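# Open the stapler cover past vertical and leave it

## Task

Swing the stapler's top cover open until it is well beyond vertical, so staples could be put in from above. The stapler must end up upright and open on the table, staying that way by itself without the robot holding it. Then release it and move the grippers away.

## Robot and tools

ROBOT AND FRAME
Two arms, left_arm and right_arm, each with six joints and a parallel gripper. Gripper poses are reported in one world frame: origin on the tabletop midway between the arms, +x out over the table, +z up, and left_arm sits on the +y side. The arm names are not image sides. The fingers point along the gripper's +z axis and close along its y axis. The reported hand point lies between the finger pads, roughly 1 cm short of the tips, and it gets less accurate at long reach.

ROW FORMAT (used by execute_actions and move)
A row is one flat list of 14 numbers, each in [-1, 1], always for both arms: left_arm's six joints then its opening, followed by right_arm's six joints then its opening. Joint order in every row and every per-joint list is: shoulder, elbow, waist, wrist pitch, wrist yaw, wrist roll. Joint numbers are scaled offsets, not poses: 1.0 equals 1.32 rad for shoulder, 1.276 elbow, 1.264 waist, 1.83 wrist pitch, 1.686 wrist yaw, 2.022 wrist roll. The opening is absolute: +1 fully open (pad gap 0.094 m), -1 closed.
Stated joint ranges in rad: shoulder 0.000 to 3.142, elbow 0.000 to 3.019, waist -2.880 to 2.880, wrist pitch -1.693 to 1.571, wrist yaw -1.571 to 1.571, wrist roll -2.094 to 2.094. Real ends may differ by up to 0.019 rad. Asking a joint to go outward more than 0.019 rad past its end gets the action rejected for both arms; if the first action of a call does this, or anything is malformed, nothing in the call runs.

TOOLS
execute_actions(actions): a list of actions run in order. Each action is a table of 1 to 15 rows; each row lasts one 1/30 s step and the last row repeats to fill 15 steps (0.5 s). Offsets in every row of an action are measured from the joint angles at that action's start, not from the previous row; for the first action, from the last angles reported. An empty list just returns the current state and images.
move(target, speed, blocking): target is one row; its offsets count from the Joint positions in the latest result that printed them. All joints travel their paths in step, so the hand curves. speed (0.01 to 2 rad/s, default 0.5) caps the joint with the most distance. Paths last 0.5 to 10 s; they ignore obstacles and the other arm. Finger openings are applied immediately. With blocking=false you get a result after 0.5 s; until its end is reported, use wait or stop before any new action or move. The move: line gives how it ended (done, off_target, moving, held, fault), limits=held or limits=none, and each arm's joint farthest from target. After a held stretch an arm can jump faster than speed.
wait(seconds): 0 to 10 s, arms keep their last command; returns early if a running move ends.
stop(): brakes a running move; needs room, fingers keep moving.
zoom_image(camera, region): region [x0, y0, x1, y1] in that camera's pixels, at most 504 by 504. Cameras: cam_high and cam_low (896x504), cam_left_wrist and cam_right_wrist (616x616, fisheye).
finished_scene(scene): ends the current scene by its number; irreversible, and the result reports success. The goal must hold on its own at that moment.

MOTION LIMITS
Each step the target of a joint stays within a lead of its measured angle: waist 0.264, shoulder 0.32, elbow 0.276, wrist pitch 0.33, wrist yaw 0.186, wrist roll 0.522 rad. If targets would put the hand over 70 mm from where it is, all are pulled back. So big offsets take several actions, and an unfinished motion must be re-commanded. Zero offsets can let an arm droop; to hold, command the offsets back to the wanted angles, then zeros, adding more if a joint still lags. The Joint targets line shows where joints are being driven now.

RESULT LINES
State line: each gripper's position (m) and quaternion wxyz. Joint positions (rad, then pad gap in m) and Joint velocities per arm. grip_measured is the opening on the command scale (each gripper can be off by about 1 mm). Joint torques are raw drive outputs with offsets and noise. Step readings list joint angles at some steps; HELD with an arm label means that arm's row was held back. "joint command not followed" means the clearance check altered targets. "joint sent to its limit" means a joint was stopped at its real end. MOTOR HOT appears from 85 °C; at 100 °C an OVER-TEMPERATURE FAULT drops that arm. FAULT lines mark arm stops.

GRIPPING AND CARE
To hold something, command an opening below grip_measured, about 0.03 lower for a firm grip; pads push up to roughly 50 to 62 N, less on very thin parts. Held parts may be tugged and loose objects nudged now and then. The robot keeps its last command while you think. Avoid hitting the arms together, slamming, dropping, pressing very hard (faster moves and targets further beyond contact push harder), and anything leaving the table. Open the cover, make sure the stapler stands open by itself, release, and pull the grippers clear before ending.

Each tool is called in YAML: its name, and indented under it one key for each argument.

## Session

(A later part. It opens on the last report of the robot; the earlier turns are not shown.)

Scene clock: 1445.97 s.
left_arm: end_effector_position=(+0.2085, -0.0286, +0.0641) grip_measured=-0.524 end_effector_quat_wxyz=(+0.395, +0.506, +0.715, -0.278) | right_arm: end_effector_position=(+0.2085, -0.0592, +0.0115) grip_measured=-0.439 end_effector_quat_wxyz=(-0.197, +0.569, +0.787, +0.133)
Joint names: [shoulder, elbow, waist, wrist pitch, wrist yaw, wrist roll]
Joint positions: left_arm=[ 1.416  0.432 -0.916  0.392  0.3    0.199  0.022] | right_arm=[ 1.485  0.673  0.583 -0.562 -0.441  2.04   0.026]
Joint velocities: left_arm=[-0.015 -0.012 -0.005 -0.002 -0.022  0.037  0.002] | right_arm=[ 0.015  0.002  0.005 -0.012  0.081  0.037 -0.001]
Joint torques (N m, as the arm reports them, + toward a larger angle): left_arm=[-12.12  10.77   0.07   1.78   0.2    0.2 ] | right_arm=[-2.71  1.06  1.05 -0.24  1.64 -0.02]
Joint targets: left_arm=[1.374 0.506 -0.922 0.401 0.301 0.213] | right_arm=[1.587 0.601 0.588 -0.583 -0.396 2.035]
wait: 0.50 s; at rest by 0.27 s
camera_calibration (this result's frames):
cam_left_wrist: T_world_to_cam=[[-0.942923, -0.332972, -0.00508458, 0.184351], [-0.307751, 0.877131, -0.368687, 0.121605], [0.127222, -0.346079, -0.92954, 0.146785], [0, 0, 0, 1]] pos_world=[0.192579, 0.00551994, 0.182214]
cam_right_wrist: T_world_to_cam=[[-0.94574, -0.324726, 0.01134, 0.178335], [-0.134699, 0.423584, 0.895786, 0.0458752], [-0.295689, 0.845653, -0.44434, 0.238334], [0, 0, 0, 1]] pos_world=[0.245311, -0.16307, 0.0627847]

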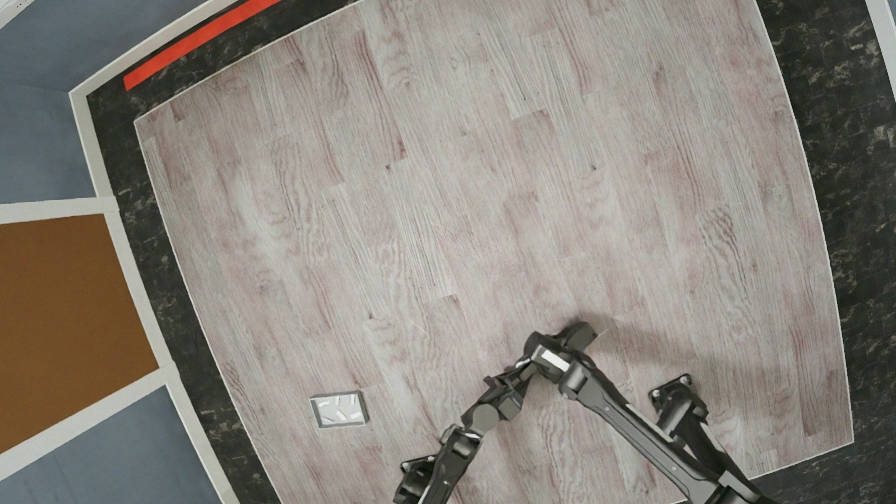

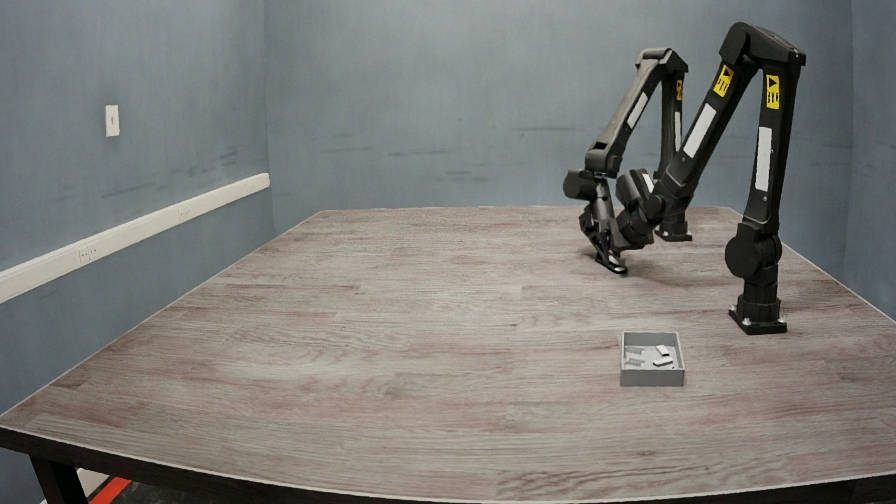

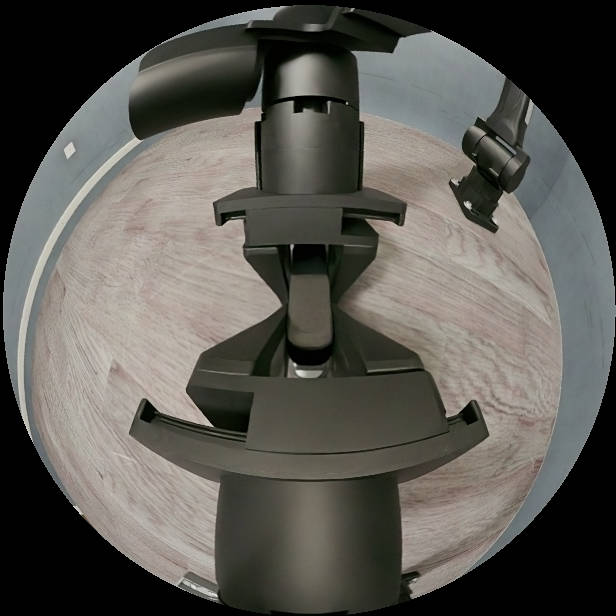

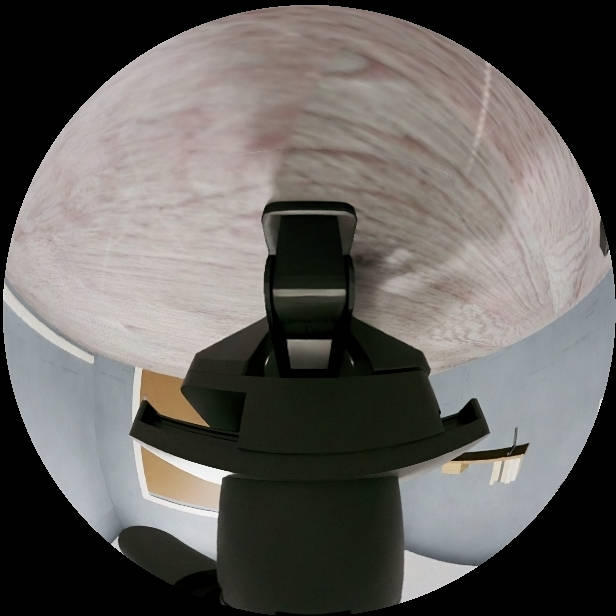

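execute_actions:
  actions:
    - [ [-0.0363,0.0629,-0.0057,-0.0060,-0.0010,0.0079,-0.565, 0.0773,-0.0564,0.004,-0.0115,0.0267,-0.0025,-0.44], [-0.0377,0.0648,-0.0059,-0.0097,-0.0013,0.0085,-0.565, 0.0773,-0.0564,0.004,-0.0115,0.0267,-0.0025,-0.44], [-0.0392,0.0666,-0.0061,-0.0135,-0.0017,0.0090,-0.565, 0.0773,-0.0564,0.004,-0.0115,0.0267,-0.0025,-0.44], [-0.0407,0.0684,-0.0064,-0.0172,-0.0021,0.0095,-0.565, 0.0773,-0.0564,0.004,-0.0115,0.0267,-0.0025,-0.44], [-0.0421,0.0702,-0.0066,-0.0210,-0.0025,0.0100,-0.565, 0.0773,-0.0564,0.004,-0.0115,0.0267,-0.0025,-0.44], [-0.0436,0.0721,-0.0068,-0.0247,-0.0028,0.0106,-0.565, 0.0773,-0.0564,0.004,-0.0115,0.0267,-0.0025,-0.44], [-0.0451,0.0739,-0.0070,-0.0285,-0.0032,0.0111,-0.565, 0.0773,-0.0564,0.004,-0.0115,0.0267,-0.0025,-0.44], [-0.0465,0.0757,-0.0072,-0.0322,-0.0036,0.0116,-0.565, 0.0773,-0.0564,0.004,-0.0115,0.0267,-0.0025,-0.44], [-0.0480,0.0775,-0.0074,-0.0360,-0.0040,0.0121,-0.565, 0.0773,-0.0564,0.004,-0.0115,0.0267,-0.0025,-0.44], [-0.0495,0.0794,-0.0076,-0.0397,-0.0043,0.0127,-0.565, 0.0773,-0.0564,0.004,-0.0115,0.0267,-0.0025,-0.44], [-0.0509,0.0812,-0.0078,-0.0435,-0.0047,0.0132,-0.565, 0.0773,-0.0564,0.004,-0.0115,0.0267,-0.0025,-0.44], [-0.0524,0.0830,-0.0081,-0.0472,-0.0051,0.0137,-0.565, 0.0773,-0.0564,0.004,-0.0115,0.0267,-0.0025,-0.44], [-0.0539,0.0848,-0.0083,-0.0510,-0.0055,0.0142,-0.565, 0.0773,-0.0564,0.004,-0.0115,0.0267,-0.0025,-0.44], [-0.0553,0.0867,-0.0085,-0.0547,-0.0058,0.0148,-0.565, 0.0773,-0.0564,0.004,-0.0115,0.0267,-0.0025,-0.44], [-0.0568,0.0885,-0.0087,-0.0585,-0.0062,0.0153,-0.565, 0.0773,-0.0564,0.004,-0.0115,0.0267,-0.0025,-0.44] ]
    - [ [-0.0367,0.0695,-0.0071,-0.0136,-0.0030,0.0078,-0.565, 0.0773,-0.0564,0.004,-0.0115,0.0267,-0.0025,-0.44], [-0.0386,0.0732,-0.0079,-0.0206,-0.0043,0.0082,-0.565, 0.0773,-0.0564,0.004,-0.0115,0.0267,-0.0025,-0.44], [-0.0406,0.0769,-0.0087,-0.0276,-0.0055,0.0086,-0.565, 0.0773,-0.0564,0.004,-0.0115,0.0267,-0.0025,-0.44], [-0.0425,0.0806,-0.0095,-0.0346,-0.0067,0.0090,-0.565, 0.0773,-0.0564,0.004,-0.0115,0.0267,-0.0025,-0.44], [-0.0444,0.0843,-0.0103,-0.0416,-0.0079,0.0094,-0.565, 0.0773,-0.0564,0.004,-0.0115,0.0267,-0.0025,-0.44], [-0.0463,0.0880,-0.0111,-0.0486,-0.0092,0.0098,-0.565, 0.0773,-0.0564,0.004,-0.0115,0.0267,-0.0025,-0.44], [-0.0482,0.0917,-0.0119,-0.0556,-0.0104,0.0102,-0.565, 0.0773,-0.0564,0.004,-0.0115,0.0267,-0.0025,-0.44], [-0.0502,0.0955,-0.0126,-0.0625,-0.0116,0.0105,-0.565, 0.0773,-0.0564,0.004,-0.0115,0.0267,-0.0025,-0.44], [-0.0521,0.0992,-0.0134,-0.0695,-0.0128,0.0109,-0.565, 0.0773,-0.0564,0.004,-0.0115,0.0267,-0.0025,-0.44], [-0.0540,0.1029,-0.0142,-0.0765,-0.0141,0.0113,-0.565, 0.0773,-0.0564,0.004,-0.0115,0.0267,-0.0025,-0.44], [-0.0559,0.1066,-0.0150,-0.0835,-0.0153,0.0117,-0.565, 0.0773,-0.0564,0.004,-0.0115,0.0267,-0.0025,-0.44], [-0.0578,0.1103,-0.0158,-0.0905,-0.0165,0.0121,-0.565, 0.0773,-0.0564,0.004,-0.0115,0.0267,-0.0025,-0.44], [-0.0598,0.1140,-0.0166,-0.0975,-0.0177,0.0125,-0.565, 0.0773,-0.0564,0.004,-0.0115,0.0267,-0.0025,-0.44], [-0.0617,0.1177,-0.0174,-0.1045,-0.0190,0.0129,-0.565, 0.0773,-0.0564,0.004,-0.0115,0.0267,-0.0025,-0.44], [-0.0636,0.1214,-0.0182,-0.1115,-0.0202,0.0133,-0.565, 0.0773,-0.0564,0.004,-0.0115,0.0267,-0.0025,-0.44] ]

wait:
  seconds: 0.5

Scene clock: 1482.03 s.
left_arm: end_effector_position=(+0.2098, -0.0326, +0.0760) grip_measured=-0.524 end_effector_quat_wxyz=(+0.348, +0.522, +0.739, -0.245) | right_arm: end_effector_position=(+0.2085, -0.0592, +0.0115) grip_measured=-0.439 end_effector_quat_wxyz=(-0.197, +0.569, +0.787, +0.133)
Joint names: [shoulder, elbow, waist, wrist pitch, wrist yaw, wrist roll]
Joint positions: left_arm=[ 1.349  0.524 -0.935  0.105  0.257  0.222  0.022] | right_arm=[ 1.485  0.673  0.583 -0.562 -0.441  2.04   0.026]
Joint velocities: left_arm=[-0.063  0.134 -0.034 -0.369 -0.051  0.081 -0.001] | right_arm=[-0.015  0.012 -0.005 -0.002  0.022  0.007 -0.   ]
Joint torques (N m, as the arm reports them, + toward a larger angle): left_arm=[-12.4   12.41   0.24   1.61   0.18   0.17] | right_arm=[-2.71  1.04  1.05 -0.24  1.64 -0.02]
Joint targets: left_arm=[1.303 0.617 -0.944 0.085 0.255 0.236] | right_arm=[1.587 0.601 0.588 -0.583 -0.396 2.035]
Step readings (joint positions; steps 1 to 15: 1st action; 16 to 30: 2nd action):
0: left_arm=[1.416 0.432 -0.916 0.392 0.300 0.199] | right_arm=[1.485 0.673 0.583 -0.562 -0.441 2.040]
1: left_arm=[1.415 0.433 -0.916 0.389 0.299 0.199] | right_arm=[1.485 0.673 0.583 -0.562 -0.441 2.040]
2: left_arm=[1.413 0.435 -0.916 0.381 0.298 0.200] | right_arm=[1.485 0.673 0.583 -0.562 -0.441 2.040]
4: left_arm=[1.408 0.440 -0.917 0.366 0.297 0.201] | right_arm=[1.485 0.673 0.583 -0.562 -0.441 2.040]
8: left_arm=[1.400 0.448 -0.918 0.337 0.294 0.204] | right_arm=[1.485 0.673 0.583 -0.562 -0.441 2.040]
15: left_arm=[1.387 0.462 -0.921 0.290 0.289 0.210] | right_arm=[1.485 0.673 0.583 -0.562 -0.441 2.040]
16: left_arm=[1.385 0.464 -0.921 0.280 0.287 0.210] | right_arm=[1.485 0.673 0.583 -0.562 -0.441 2.040]
17: left_arm=[1.383 0.468 -0.922 0.269 0.285 0.211] | right_arm=[1.485 0.673 0.583 -0.562 -0.441 2.040]
19: left_arm=[1.376 0.476 -0.924 0.244 0.280 0.212] | right_arm=[1.485 0.673 0.583 -0.562 -0.441 2.040]
23: left_arm=[1.365 0.493 -0.928 0.193 0.272 0.216] | right_arm=[1.485 0.673 0.583 -0.562 -0.441 2.040]
30: Joint positions above
camera_calibration (this result's frames):
cam_left_wrist: T_world_to_cam=[[-0.942789, -0.333359, -0.00449333, 0.184204], [-0.322075, 0.914193, -0.246007, 0.124749], [0.0861164, -0.230486, -0.969258, 0.171646], [0, 0, 0, 1]] pos_world=[0.199063, -0.0130765, 0.197886]
cam_right_wrist: T_world_to_cam=[[-0.94574, -0.324726, 0.01134, 0.178335], [-0.134699, 0.423584, 0.895786, 0.0458752], [-0.295689, 0.845653, -0.44434, 0.238334], [0, 0, 0, 1]] pos_world=[0.245311, -0.16307, 0.0627847]

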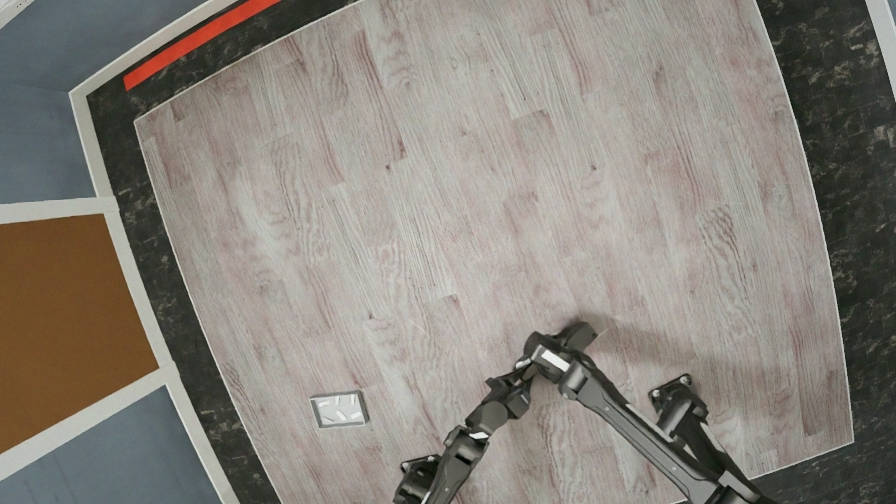

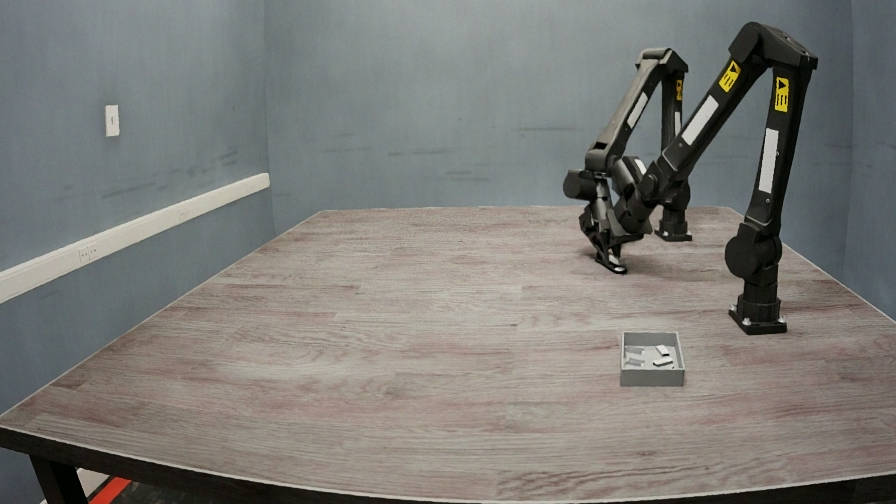

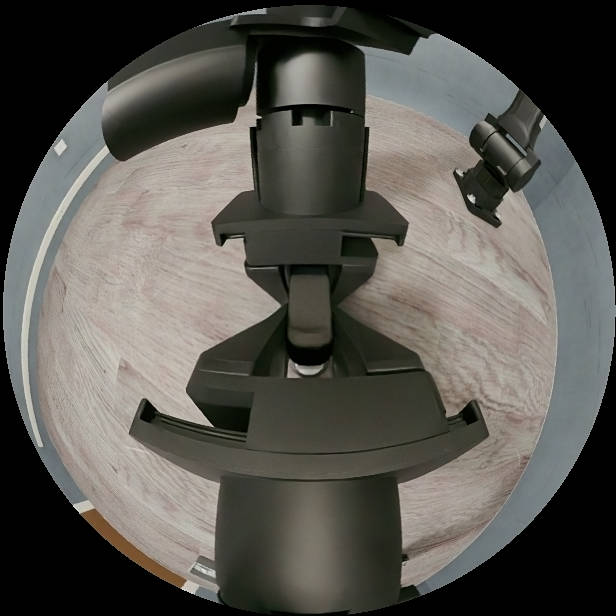

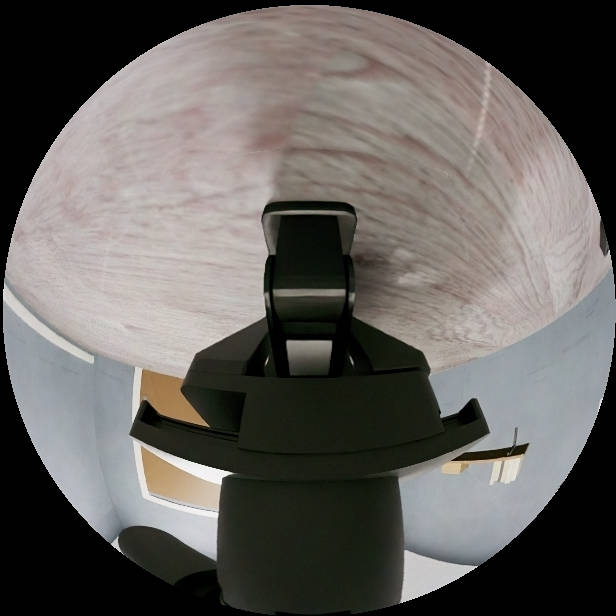

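Scene clock: 1482.53 s.
left_arm: end_effector_position=(+0.2100, -0.0329, +0.0769) grip_measured=-0.524 end_effector_quat_wxyz=(+0.344, +0.524, +0.741, -0.242) | right_arm: end_effector_position=(+0.2085, -0.0592, +0.0115) grip_measured=-0.439 end_effector_quat_wxyz=(-0.197, +0.569, +0.787, +0.133)
Joint names: [shoulder, elbow, waist, wrist pitch, wrist yaw, wrist roll]
Joint positions: left_arm=[ 1.346  0.533 -0.937  0.081  0.253  0.224  0.022] | right_arm=[ 1.485  0.673  0.583 -0.562 -0.441  2.04   0.026]
Joint velocities: left_arm=[-0.015 -0.012 -0.005 -0.027 -0.007  0.081 -0.   ] | right_arm=[-0.005 -0.007  0.005  0.002  0.037 -0.022 -0.   ]
Joint torques (N m, as the arm reports them, + toward a larger angle): left_arm=[-12.28  12.45   0.06   1.5    0.23   0.19] | right_arm=[-2.72  1.06  1.02 -0.23  1.64 -0.02]
Joint targets: left_arm=[1.303 0.617 -0.943 0.085 0.255 0.236] | right_arm=[1.587 0.601 0.588 -0.583 -0.396 2.035]
wait: 0.50 s; at rest by 0.30 s
camera_calibration (this result's frames):
cam_left_wrist: T_world_to_cam=[[-0.942773, -0.333406, -0.0044238, 0.184289], [-0.323146, 0.916871, -0.234359, 0.124768], [0.0821926, -0.219517, -0.97214, 0.173826], [0, 0, 0, 1]] pos_world=[0.199774, -0.0147953, 0.199039]
cam_right_wrist: T_world_to_cam=[[-0.94574, -0.324726, 0.01134, 0.178335], [-0.134699, 0.423584, 0.895786, 0.0458752], [-0.295689, 0.845653, -0.44434, 0.238334], [0, 0, 0, 1]] pos_world=[0.245311, -0.16307, 0.0627847]

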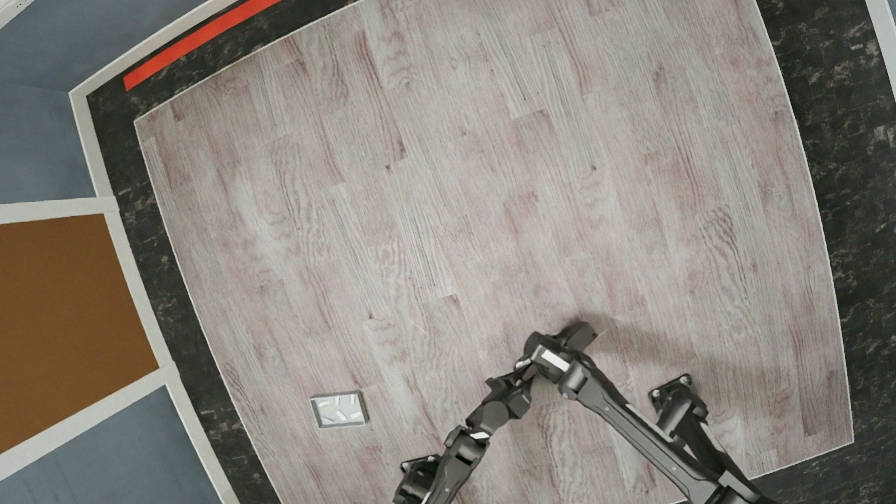

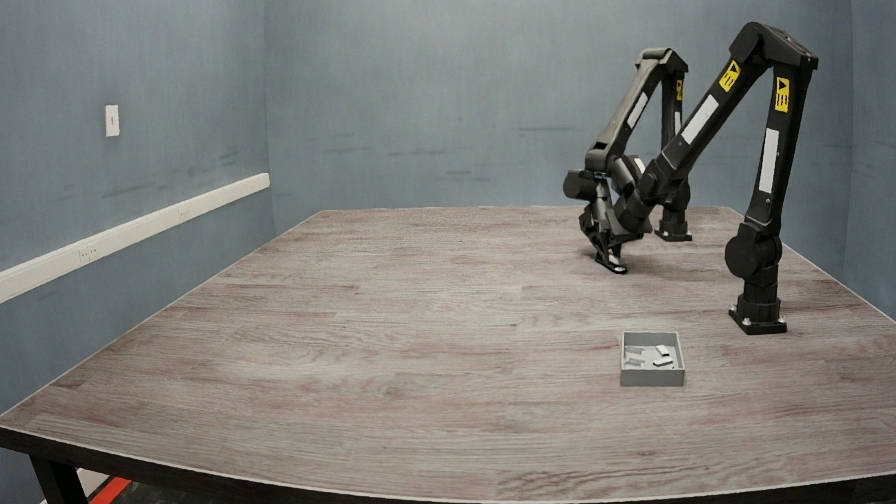

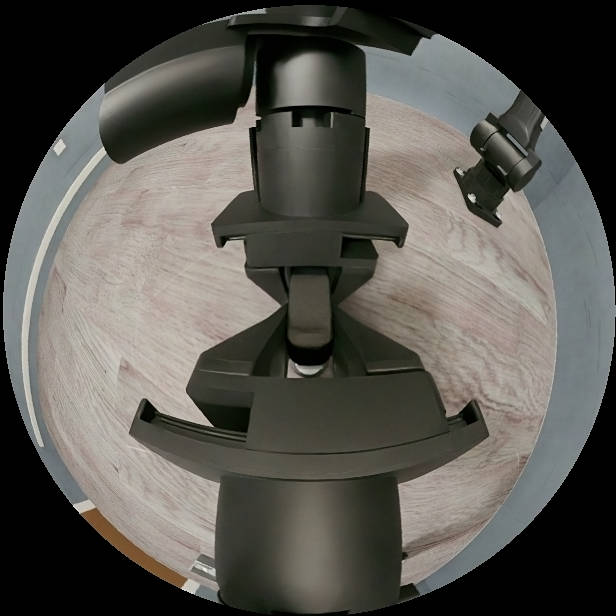

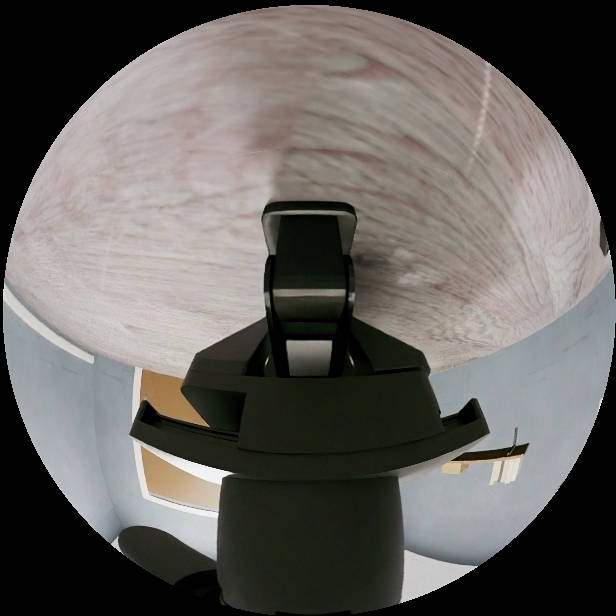

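execute_actions:
  actions:
    - [ [-0.0361,0.0769,-0.0078,-0.0144,-0.0021,0.0074,-0.565, 0.0773,-0.0564,0.004,-0.0115,0.0267,-0.0025,-0.44], [-0.0374,0.0809,-0.0085,-0.0201,-0.0031,0.0079,-0.565, 0.0773,-0.0564,0.004,-0.0115,0.0267,-0.0025,-0.44], [-0.0387,0.0850,-0.0092,-0.0257,-0.0040,0.0084,-0.565, 0.0773,-0.0564,0.004,-0.0115,0.0267,-0.0025,-0.44], [-0.0400,0.0890,-0.0098,-0.0314,-0.0050,0.0089,-0.565, 0.0773,-0.0564,0.004,-0.0115,0.0267,-0.0025,-0.44], [-0.0413,0.0930,-0.0105,-0.0371,-0.0059,0.0094,-0.565, 0.0773,-0.0564,0.004,-0.0115,0.0267,-0.0025,-0.44], [-0.0426,0.0970,-0.0112,-0.0428,-0.0069,0.0099,-0.565, 0.0773,-0.0564,0.004,-0.0115,0.0267,-0.0025,-0.44], [-0.0430,0.1010,-0.0119,-0.0485,-0.0078,0.0104,-0.565, 0.0773,-0.0564,0.004,-0.0115,0.0267,-0.0025,-0.44], [-0.0400,0.1051,-0.0126,-0.0541,-0.0088,0.0108,-0.565, 0.0773,-0.0564,0.004,-0.0115,0.0267,-0.0025,-0.44], [-0.0350,0.1091,-0.0133,-0.0598,-0.0097,0.0113,-0.565, 0.0773,-0.0564,0.004,-0.0115,0.0267,-0.0025,-0.44], [-0.0300,0.1131,-0.0140,-0.0655,-0.0107,0.0118,-0.565, 0.0773,-0.0564,0.004,-0.0115,0.0267,-0.0025,-0.44], [-0.0260,0.1171,-0.0147,-0.0712,-0.0116,0.0123,-0.565, 0.0773,-0.0564,0.004,-0.0115,0.0267,-0.0025,-0.44], [-0.0242,0.1211,-0.0153,-0.0769,-0.0126,0.0128,-0.565, 0.0773,-0.0564,0.004,-0.0115,0.0267,-0.0025,-0.44], [-0.0242,0.1252,-0.0160,-0.0825,-0.0135,0.0133,-0.565, 0.0773,-0.0564,0.004,-0.0115,0.0267,-0.0025,-0.44], [-0.0242,0.1292,-0.0167,-0.0882,-0.0145,0.0138,-0.565, 0.0773,-0.0564,0.004,-0.0115,0.0267,-0.0025,-0.44], [-0.0242,0.1332,-0.0174,-0.0939,-0.0154,0.0143,-0.565, 0.0773,-0.0564,0.004,-0.0115,0.0267,-0.0025,-0.44] ]
    - [ [-0.0114,0.0837,-0.0079,-0.0156,-0.0024,0.0071,-0.565, 0.0773,-0.0564,0.004,-0.0115,0.0267,-0.0025,-0.44], [-0.0114,0.0883,-0.0087,-0.0215,-0.0036,0.0072,-0.565, 0.0773,-0.0564,0.004,-0.0115,0.0267,-0.0025,-0.44], [-0.0114,0.0928,-0.0095,-0.0273,-0.0048,0.0074,-0.565, 0.0773,-0.0564,0.004,-0.0115,0.0267,-0.0025,-0.44], [-0.0114,0.0974,-0.0103,-0.0331,-0.0060,0.0076,-0.565, 0.0773,-0.0564,0.004,-0.0115,0.0267,-0.0025,-0.44], [-0.0114,0.1019,-0.0111,-0.0389,-0.0072,0.0077,-0.565, 0.0773,-0.0564,0.004,-0.0115,0.0267,-0.0025,-0.44], [-0.0114,0.1065,-0.0119,-0.0448,-0.0084,0.0079,-0.565, 0.0773,-0.0564,0.004,-0.0115,0.0267,-0.0025,-0.44], [-0.0114,0.1110,-0.0127,-0.0506,-0.0096,0.0081,-0.565, 0.0773,-0.0564,0.004,-0.0115,0.0267,-0.0025,-0.44], [-0.0114,0.1156,-0.0134,-0.0564,-0.0109,0.0082,-0.565, 0.0773,-0.0564,0.004,-0.0115,0.0267,-0.0025,-0.44], [-0.0114,0.1201,-0.0142,-0.0622,-0.0121,0.0084,-0.565, 0.0773,-0.0564,0.004,-0.0115,0.0267,-0.0025,-0.44], [-0.0114,0.1247,-0.0150,-0.0681,-0.0133,0.0086,-0.565, 0.0773,-0.0564,0.004,-0.0115,0.0267,-0.0025,-0.44], [-0.0114,0.1292,-0.0158,-0.0739,-0.0145,0.0087,-0.565, 0.0773,-0.0564,0.004,-0.0115,0.0267,-0.0025,-0.44], [-0.0114,0.1338,-0.0166,-0.0797,-0.0157,0.0089,-0.565, 0.0773,-0.0564,0.004,-0.0115,0.0267,-0.0025,-0.44], [-0.0114,0.1370,-0.0174,-0.0840,-0.0169,0.0091,-0.565, 0.0773,-0.0564,0.004,-0.0115,0.0267,-0.0025,-0.44], [-0.0114,0.1390,-0.0178,-0.0865,-0.0178,0.0092,-0.565, 0.0773,-0.0564,0.004,-0.0115,0.0267,-0.0025,-0.44], [-0.0114,0.1400,-0.0180,-0.0875,-0.0181,0.0094,-0.565, 0.0773,-0.0564,0.004,-0.0115,0.0267,-0.0025,-0.44] ]

wait:
  seconds: 0.5

Scene clock: 1543.30 s.
left_arm: end_effector_position=(+0.2123, -0.0396, +0.0904) grip_measured=-0.524 end_effector_quat_wxyz=(+0.280, +0.542, +0.767, -0.198) | right_arm: end_effector_position=(+0.2085, -0.0592, +0.0115) grip_measured=-0.439 end_effector_quat_wxyz=(-0.197, +0.569, +0.787, +0.133)
Joint names: [shoulder, elbow, waist, wrist pitch, wrist yaw, wrist roll]
Joint positions: left_arm=[ 1.337  0.675 -0.962 -0.233  0.199  0.241  0.022] | right_arm=[ 1.485  0.673  0.583 -0.562 -0.441  2.041  0.026]
Joint velocities: left_arm=[ 0.005  0.076 -0.024 -0.149  0.037  0.007 -0.001] | right_arm=[-0.015 -0.012 -0.005 -0.012  0.037  0.022 -0.   ]
Joint torques (N m, as the arm reports them, + toward a larger angle): left_arm=[-10.72  14.16   0.29   1.47   0.21   0.16] | right_arm=[-2.77  1.    1.17 -0.25  1.63 -0.04]
Joint targets: left_arm=[1.320 0.778 -0.970 -0.237 0.200 0.254] | right_arm=[1.587 0.601 0.588 -0.583 -0.396 2.035]
Step readings (joint positions; steps 1 to 15: 1st action; 16 to 30: 2nd action):
0: left_arm=[1.346 0.533 -0.937 0.081 0.253 0.224] | right_arm=[1.485 0.673 0.583 -0.562 -0.441 2.040]
1: left_arm=[1.345 0.535 -0.937 0.076 0.252 0.224] | right_arm=[1.485 0.673 0.583 -0.562 -0.441 2.040]
2: left_arm=[1.344 0.540 -0.938 0.065 0.250 0.225] | right_arm=[1.485 0.673 0.583 -0.562 -0.441 2.040]
4: left_arm=[1.340 0.550 -0.940 0.040 0.245 0.226] | right_arm=[1.485 0.673 0.583 -0.562 -0.441 2.040]
8: left_arm=[1.336 0.568 -0.944 -0.004 0.238 0.229] | right_arm=[1.485 0.673 0.583 -0.562 -0.441 2.040]
15: left_arm=[1.335 0.599 -0.947 -0.076 0.231 0.235] | right_arm=[1.485 0.673 0.583 -0.562 -0.441 2.040]
16: left_arm=[1.335 0.604 -0.948 -0.087 0.229 0.235] | right_arm=[1.485 0.673 0.583 -0.562 -0.441 2.040]
17: left_arm=[1.335 0.609 -0.948 -0.098 0.228 0.236] | right_arm=[1.485 0.673 0.583 -0.562 -0.441 2.041]
19: left_arm=[1.335 0.620 -0.950 -0.121 0.225 0.237] | right_arm=[1.485 0.673 0.583 -0.562 -0.441 2.041]
23: left_arm=[1.335 0.641 -0.954 -0.165 0.216 0.239] | right_arm=[1.485 0.673 0.583 -0.562 -0.441 2.041]
30: Joint positions above
camera_calibration (this result's frames):
cam_left_wrist: T_world_to_cam=[[-0.943138, -0.332398, -0.00153087, 0.184182], [-0.331517, 0.940953, -0.0685854, 0.122624], [0.0242381, -0.064178, -0.997644, 0.206068], [0, 0, 0, 1]] pos_world=[0.209366, -0.0409371, 0.214275]
cam_right_wrist: T_world_to_cam=[[-0.946063, -0.323764, 0.0118684, 0.178454], [-0.133825, 0.423883, 0.895776, 0.0457107], [-0.295051, 0.845872, -0.444348, 0.238214], [0, 0, 0, 1]] pos_world=[0.245231, -0.163098, 0.0627853]

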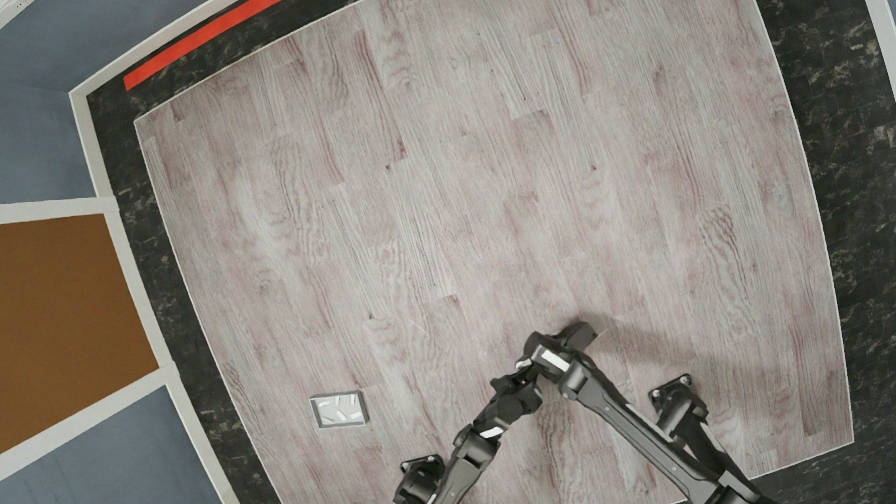

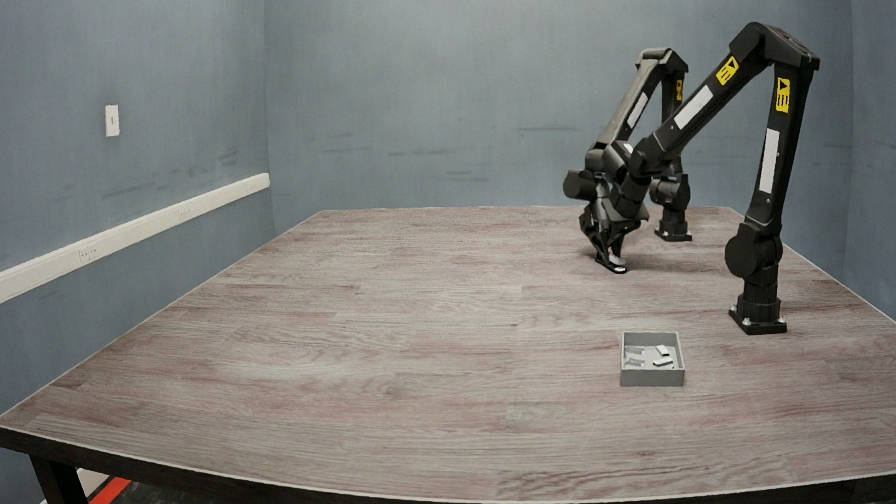

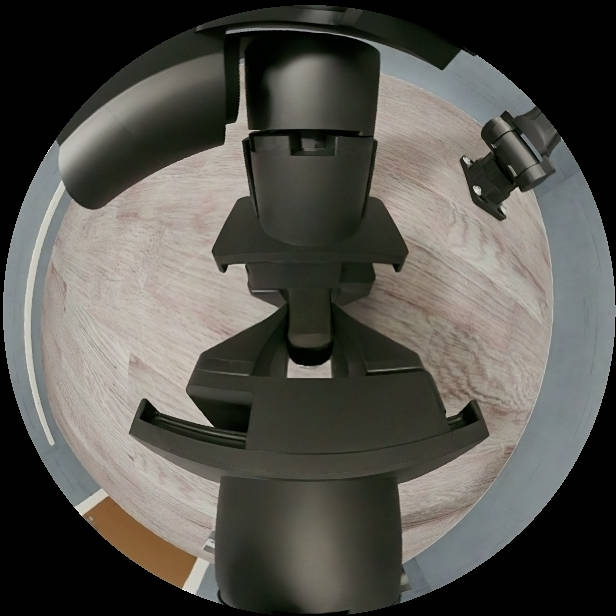

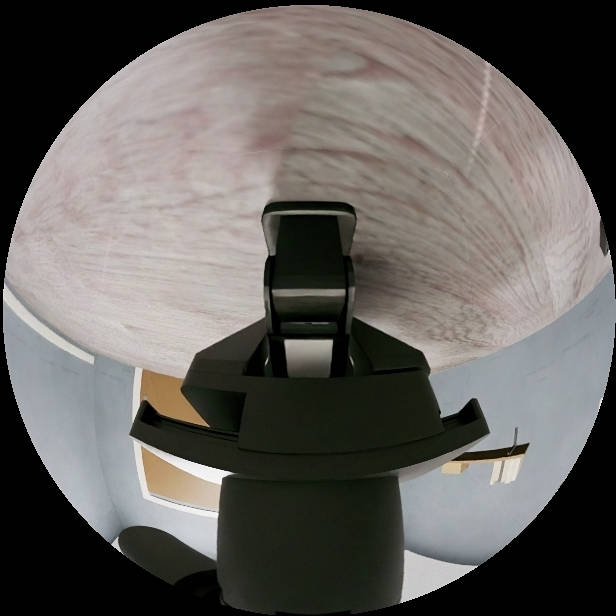

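Scene clock: 1543.80 s.
left_arm: end_effector_position=(+0.2124, -0.0396, +0.0904) grip_measured=-0.524 end_effector_quat_wxyz=(+0.278, +0.543, +0.768, -0.197) | right_arm: end_effector_position=(+0.2085, -0.0592, +0.0115) grip_measured=-0.439 end_effector_quat_wxyz=(-0.197, +0.569, +0.787, +0.133)
Joint names: [shoulder, elbow, waist, wrist pitch, wrist yaw, wrist roll]
Joint positions: left_arm=[ 1.338  0.678 -0.962 -0.24   0.199  0.242  0.022] | right_arm=[ 1.485  0.673  0.583 -0.562 -0.441  2.041  0.026]
Joint velocities: left_arm=[-0.005  0.012 -0.005 -0.017  0.007 -0.022  0.001] | right_arm=[-0.005 -0.012 -0.005 -0.007 -0.022  0.007 -0.   ]
Joint torques (N m, as the arm reports them, + toward a larger angle): left_arm=[-10.77  14.36  -0.09   1.27   0.2    0.19] | right_arm=[-2.68  1.05  1.09 -0.23  1.64 -0.03]
Joint targets: left_arm=[1.320 0.778 -0.970 -0.237 0.200 0.254] | right_arm=[1.587 0.601 0.588 -0.583 -0.396 2.035]
wait: 0.50 s; at rest by 0.23 s
camera_calibration (this result's frames):
cam_left_wrist: T_world_to_cam=[[-0.943256, -0.332066, -0.000894475, 0.184214], [-0.331328, 0.941332, -0.0641482, 0.12215], [0.0221435, -0.0602118, -0.99794, 0.206705], [0, 0, 0, 1]] pos_world=[0.209656, -0.0413662, 0.214279]
cam_right_wrist: T_world_to_cam=[[-0.946171, -0.323443, 0.0120445, 0.178493], [-0.133533, 0.423982, 0.895772, 0.0456559], [-0.294838, 0.845945, -0.44435, 0.238174], [0, 0, 0, 1]] pos_world=[0.245204, -0.163107, 0.0627855]

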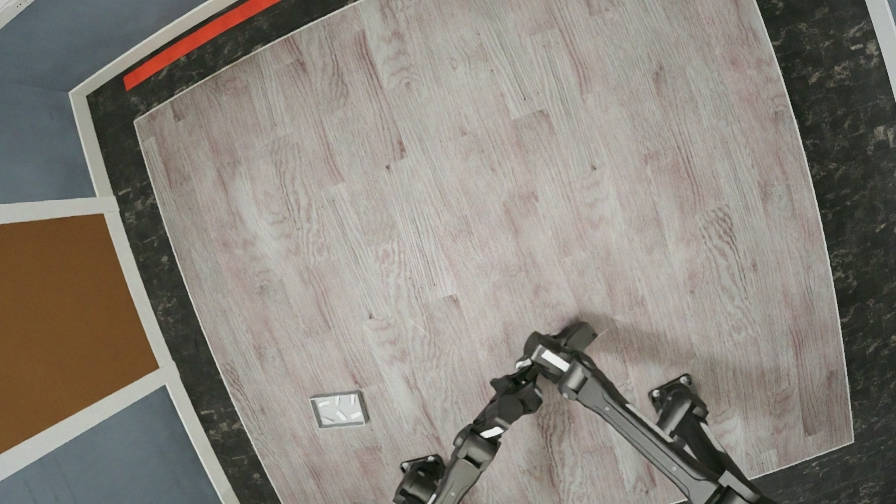

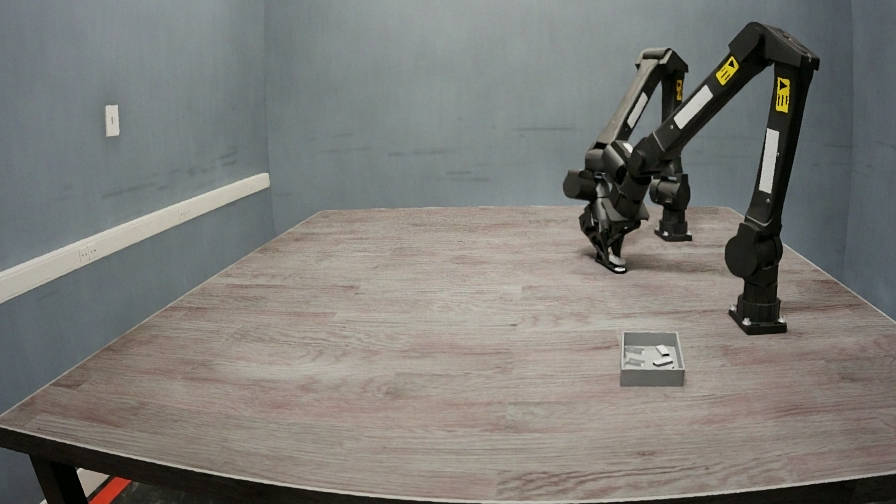

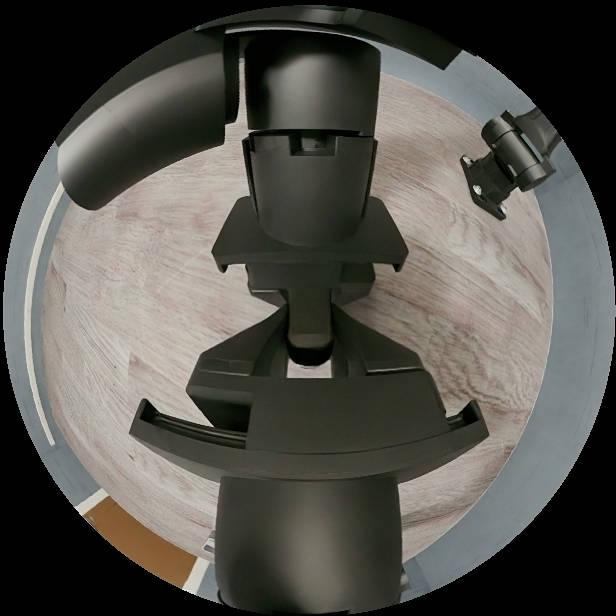

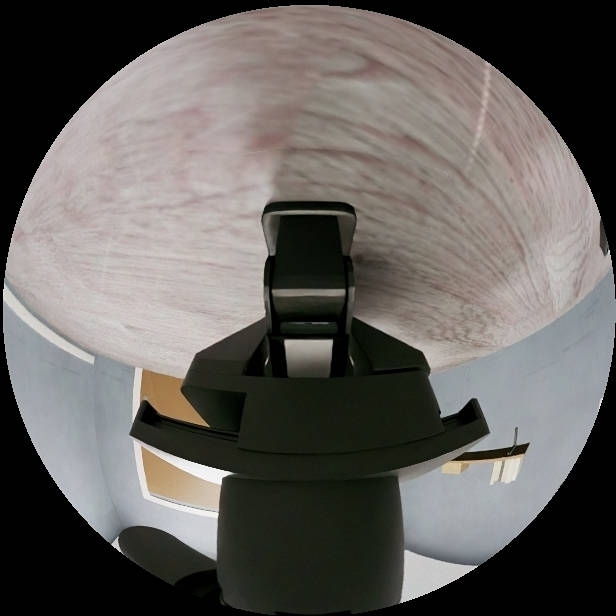

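zoom_image:
  camera: "cam_low"
  region: [550, 150, 710, 290]

zoom_image:
  camera: "cam_left_wrist"
  region: [180, 180, 440, 420]

Region (550, 150, 710, 290) of cam_low's 896x504 image, scaled by 3.150, with more detail than that image has; it fills the top 441 rows of this view, and the rest is white.

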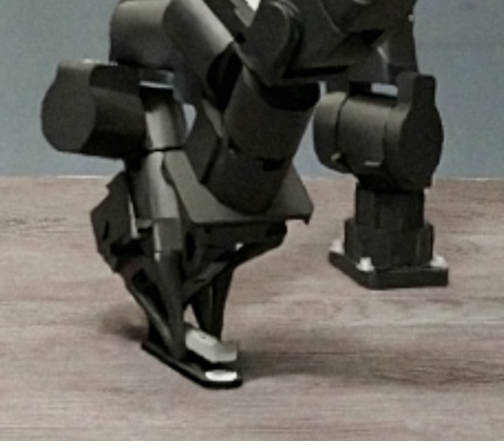

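Region (180, 180, 440, 420) of cam_left_wrist's 616x616 image, scaled by 1.938, with more detail than that image has; it fills the top 465 rows of this view, and the rest is white.

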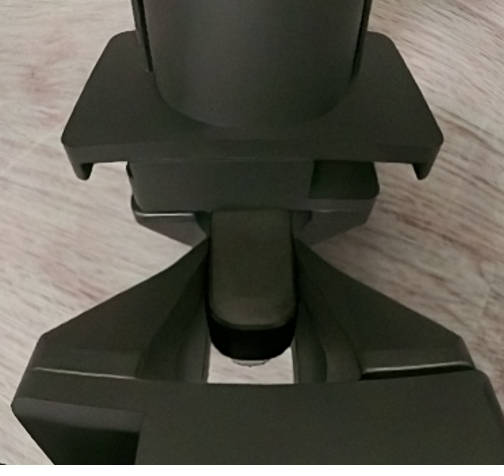

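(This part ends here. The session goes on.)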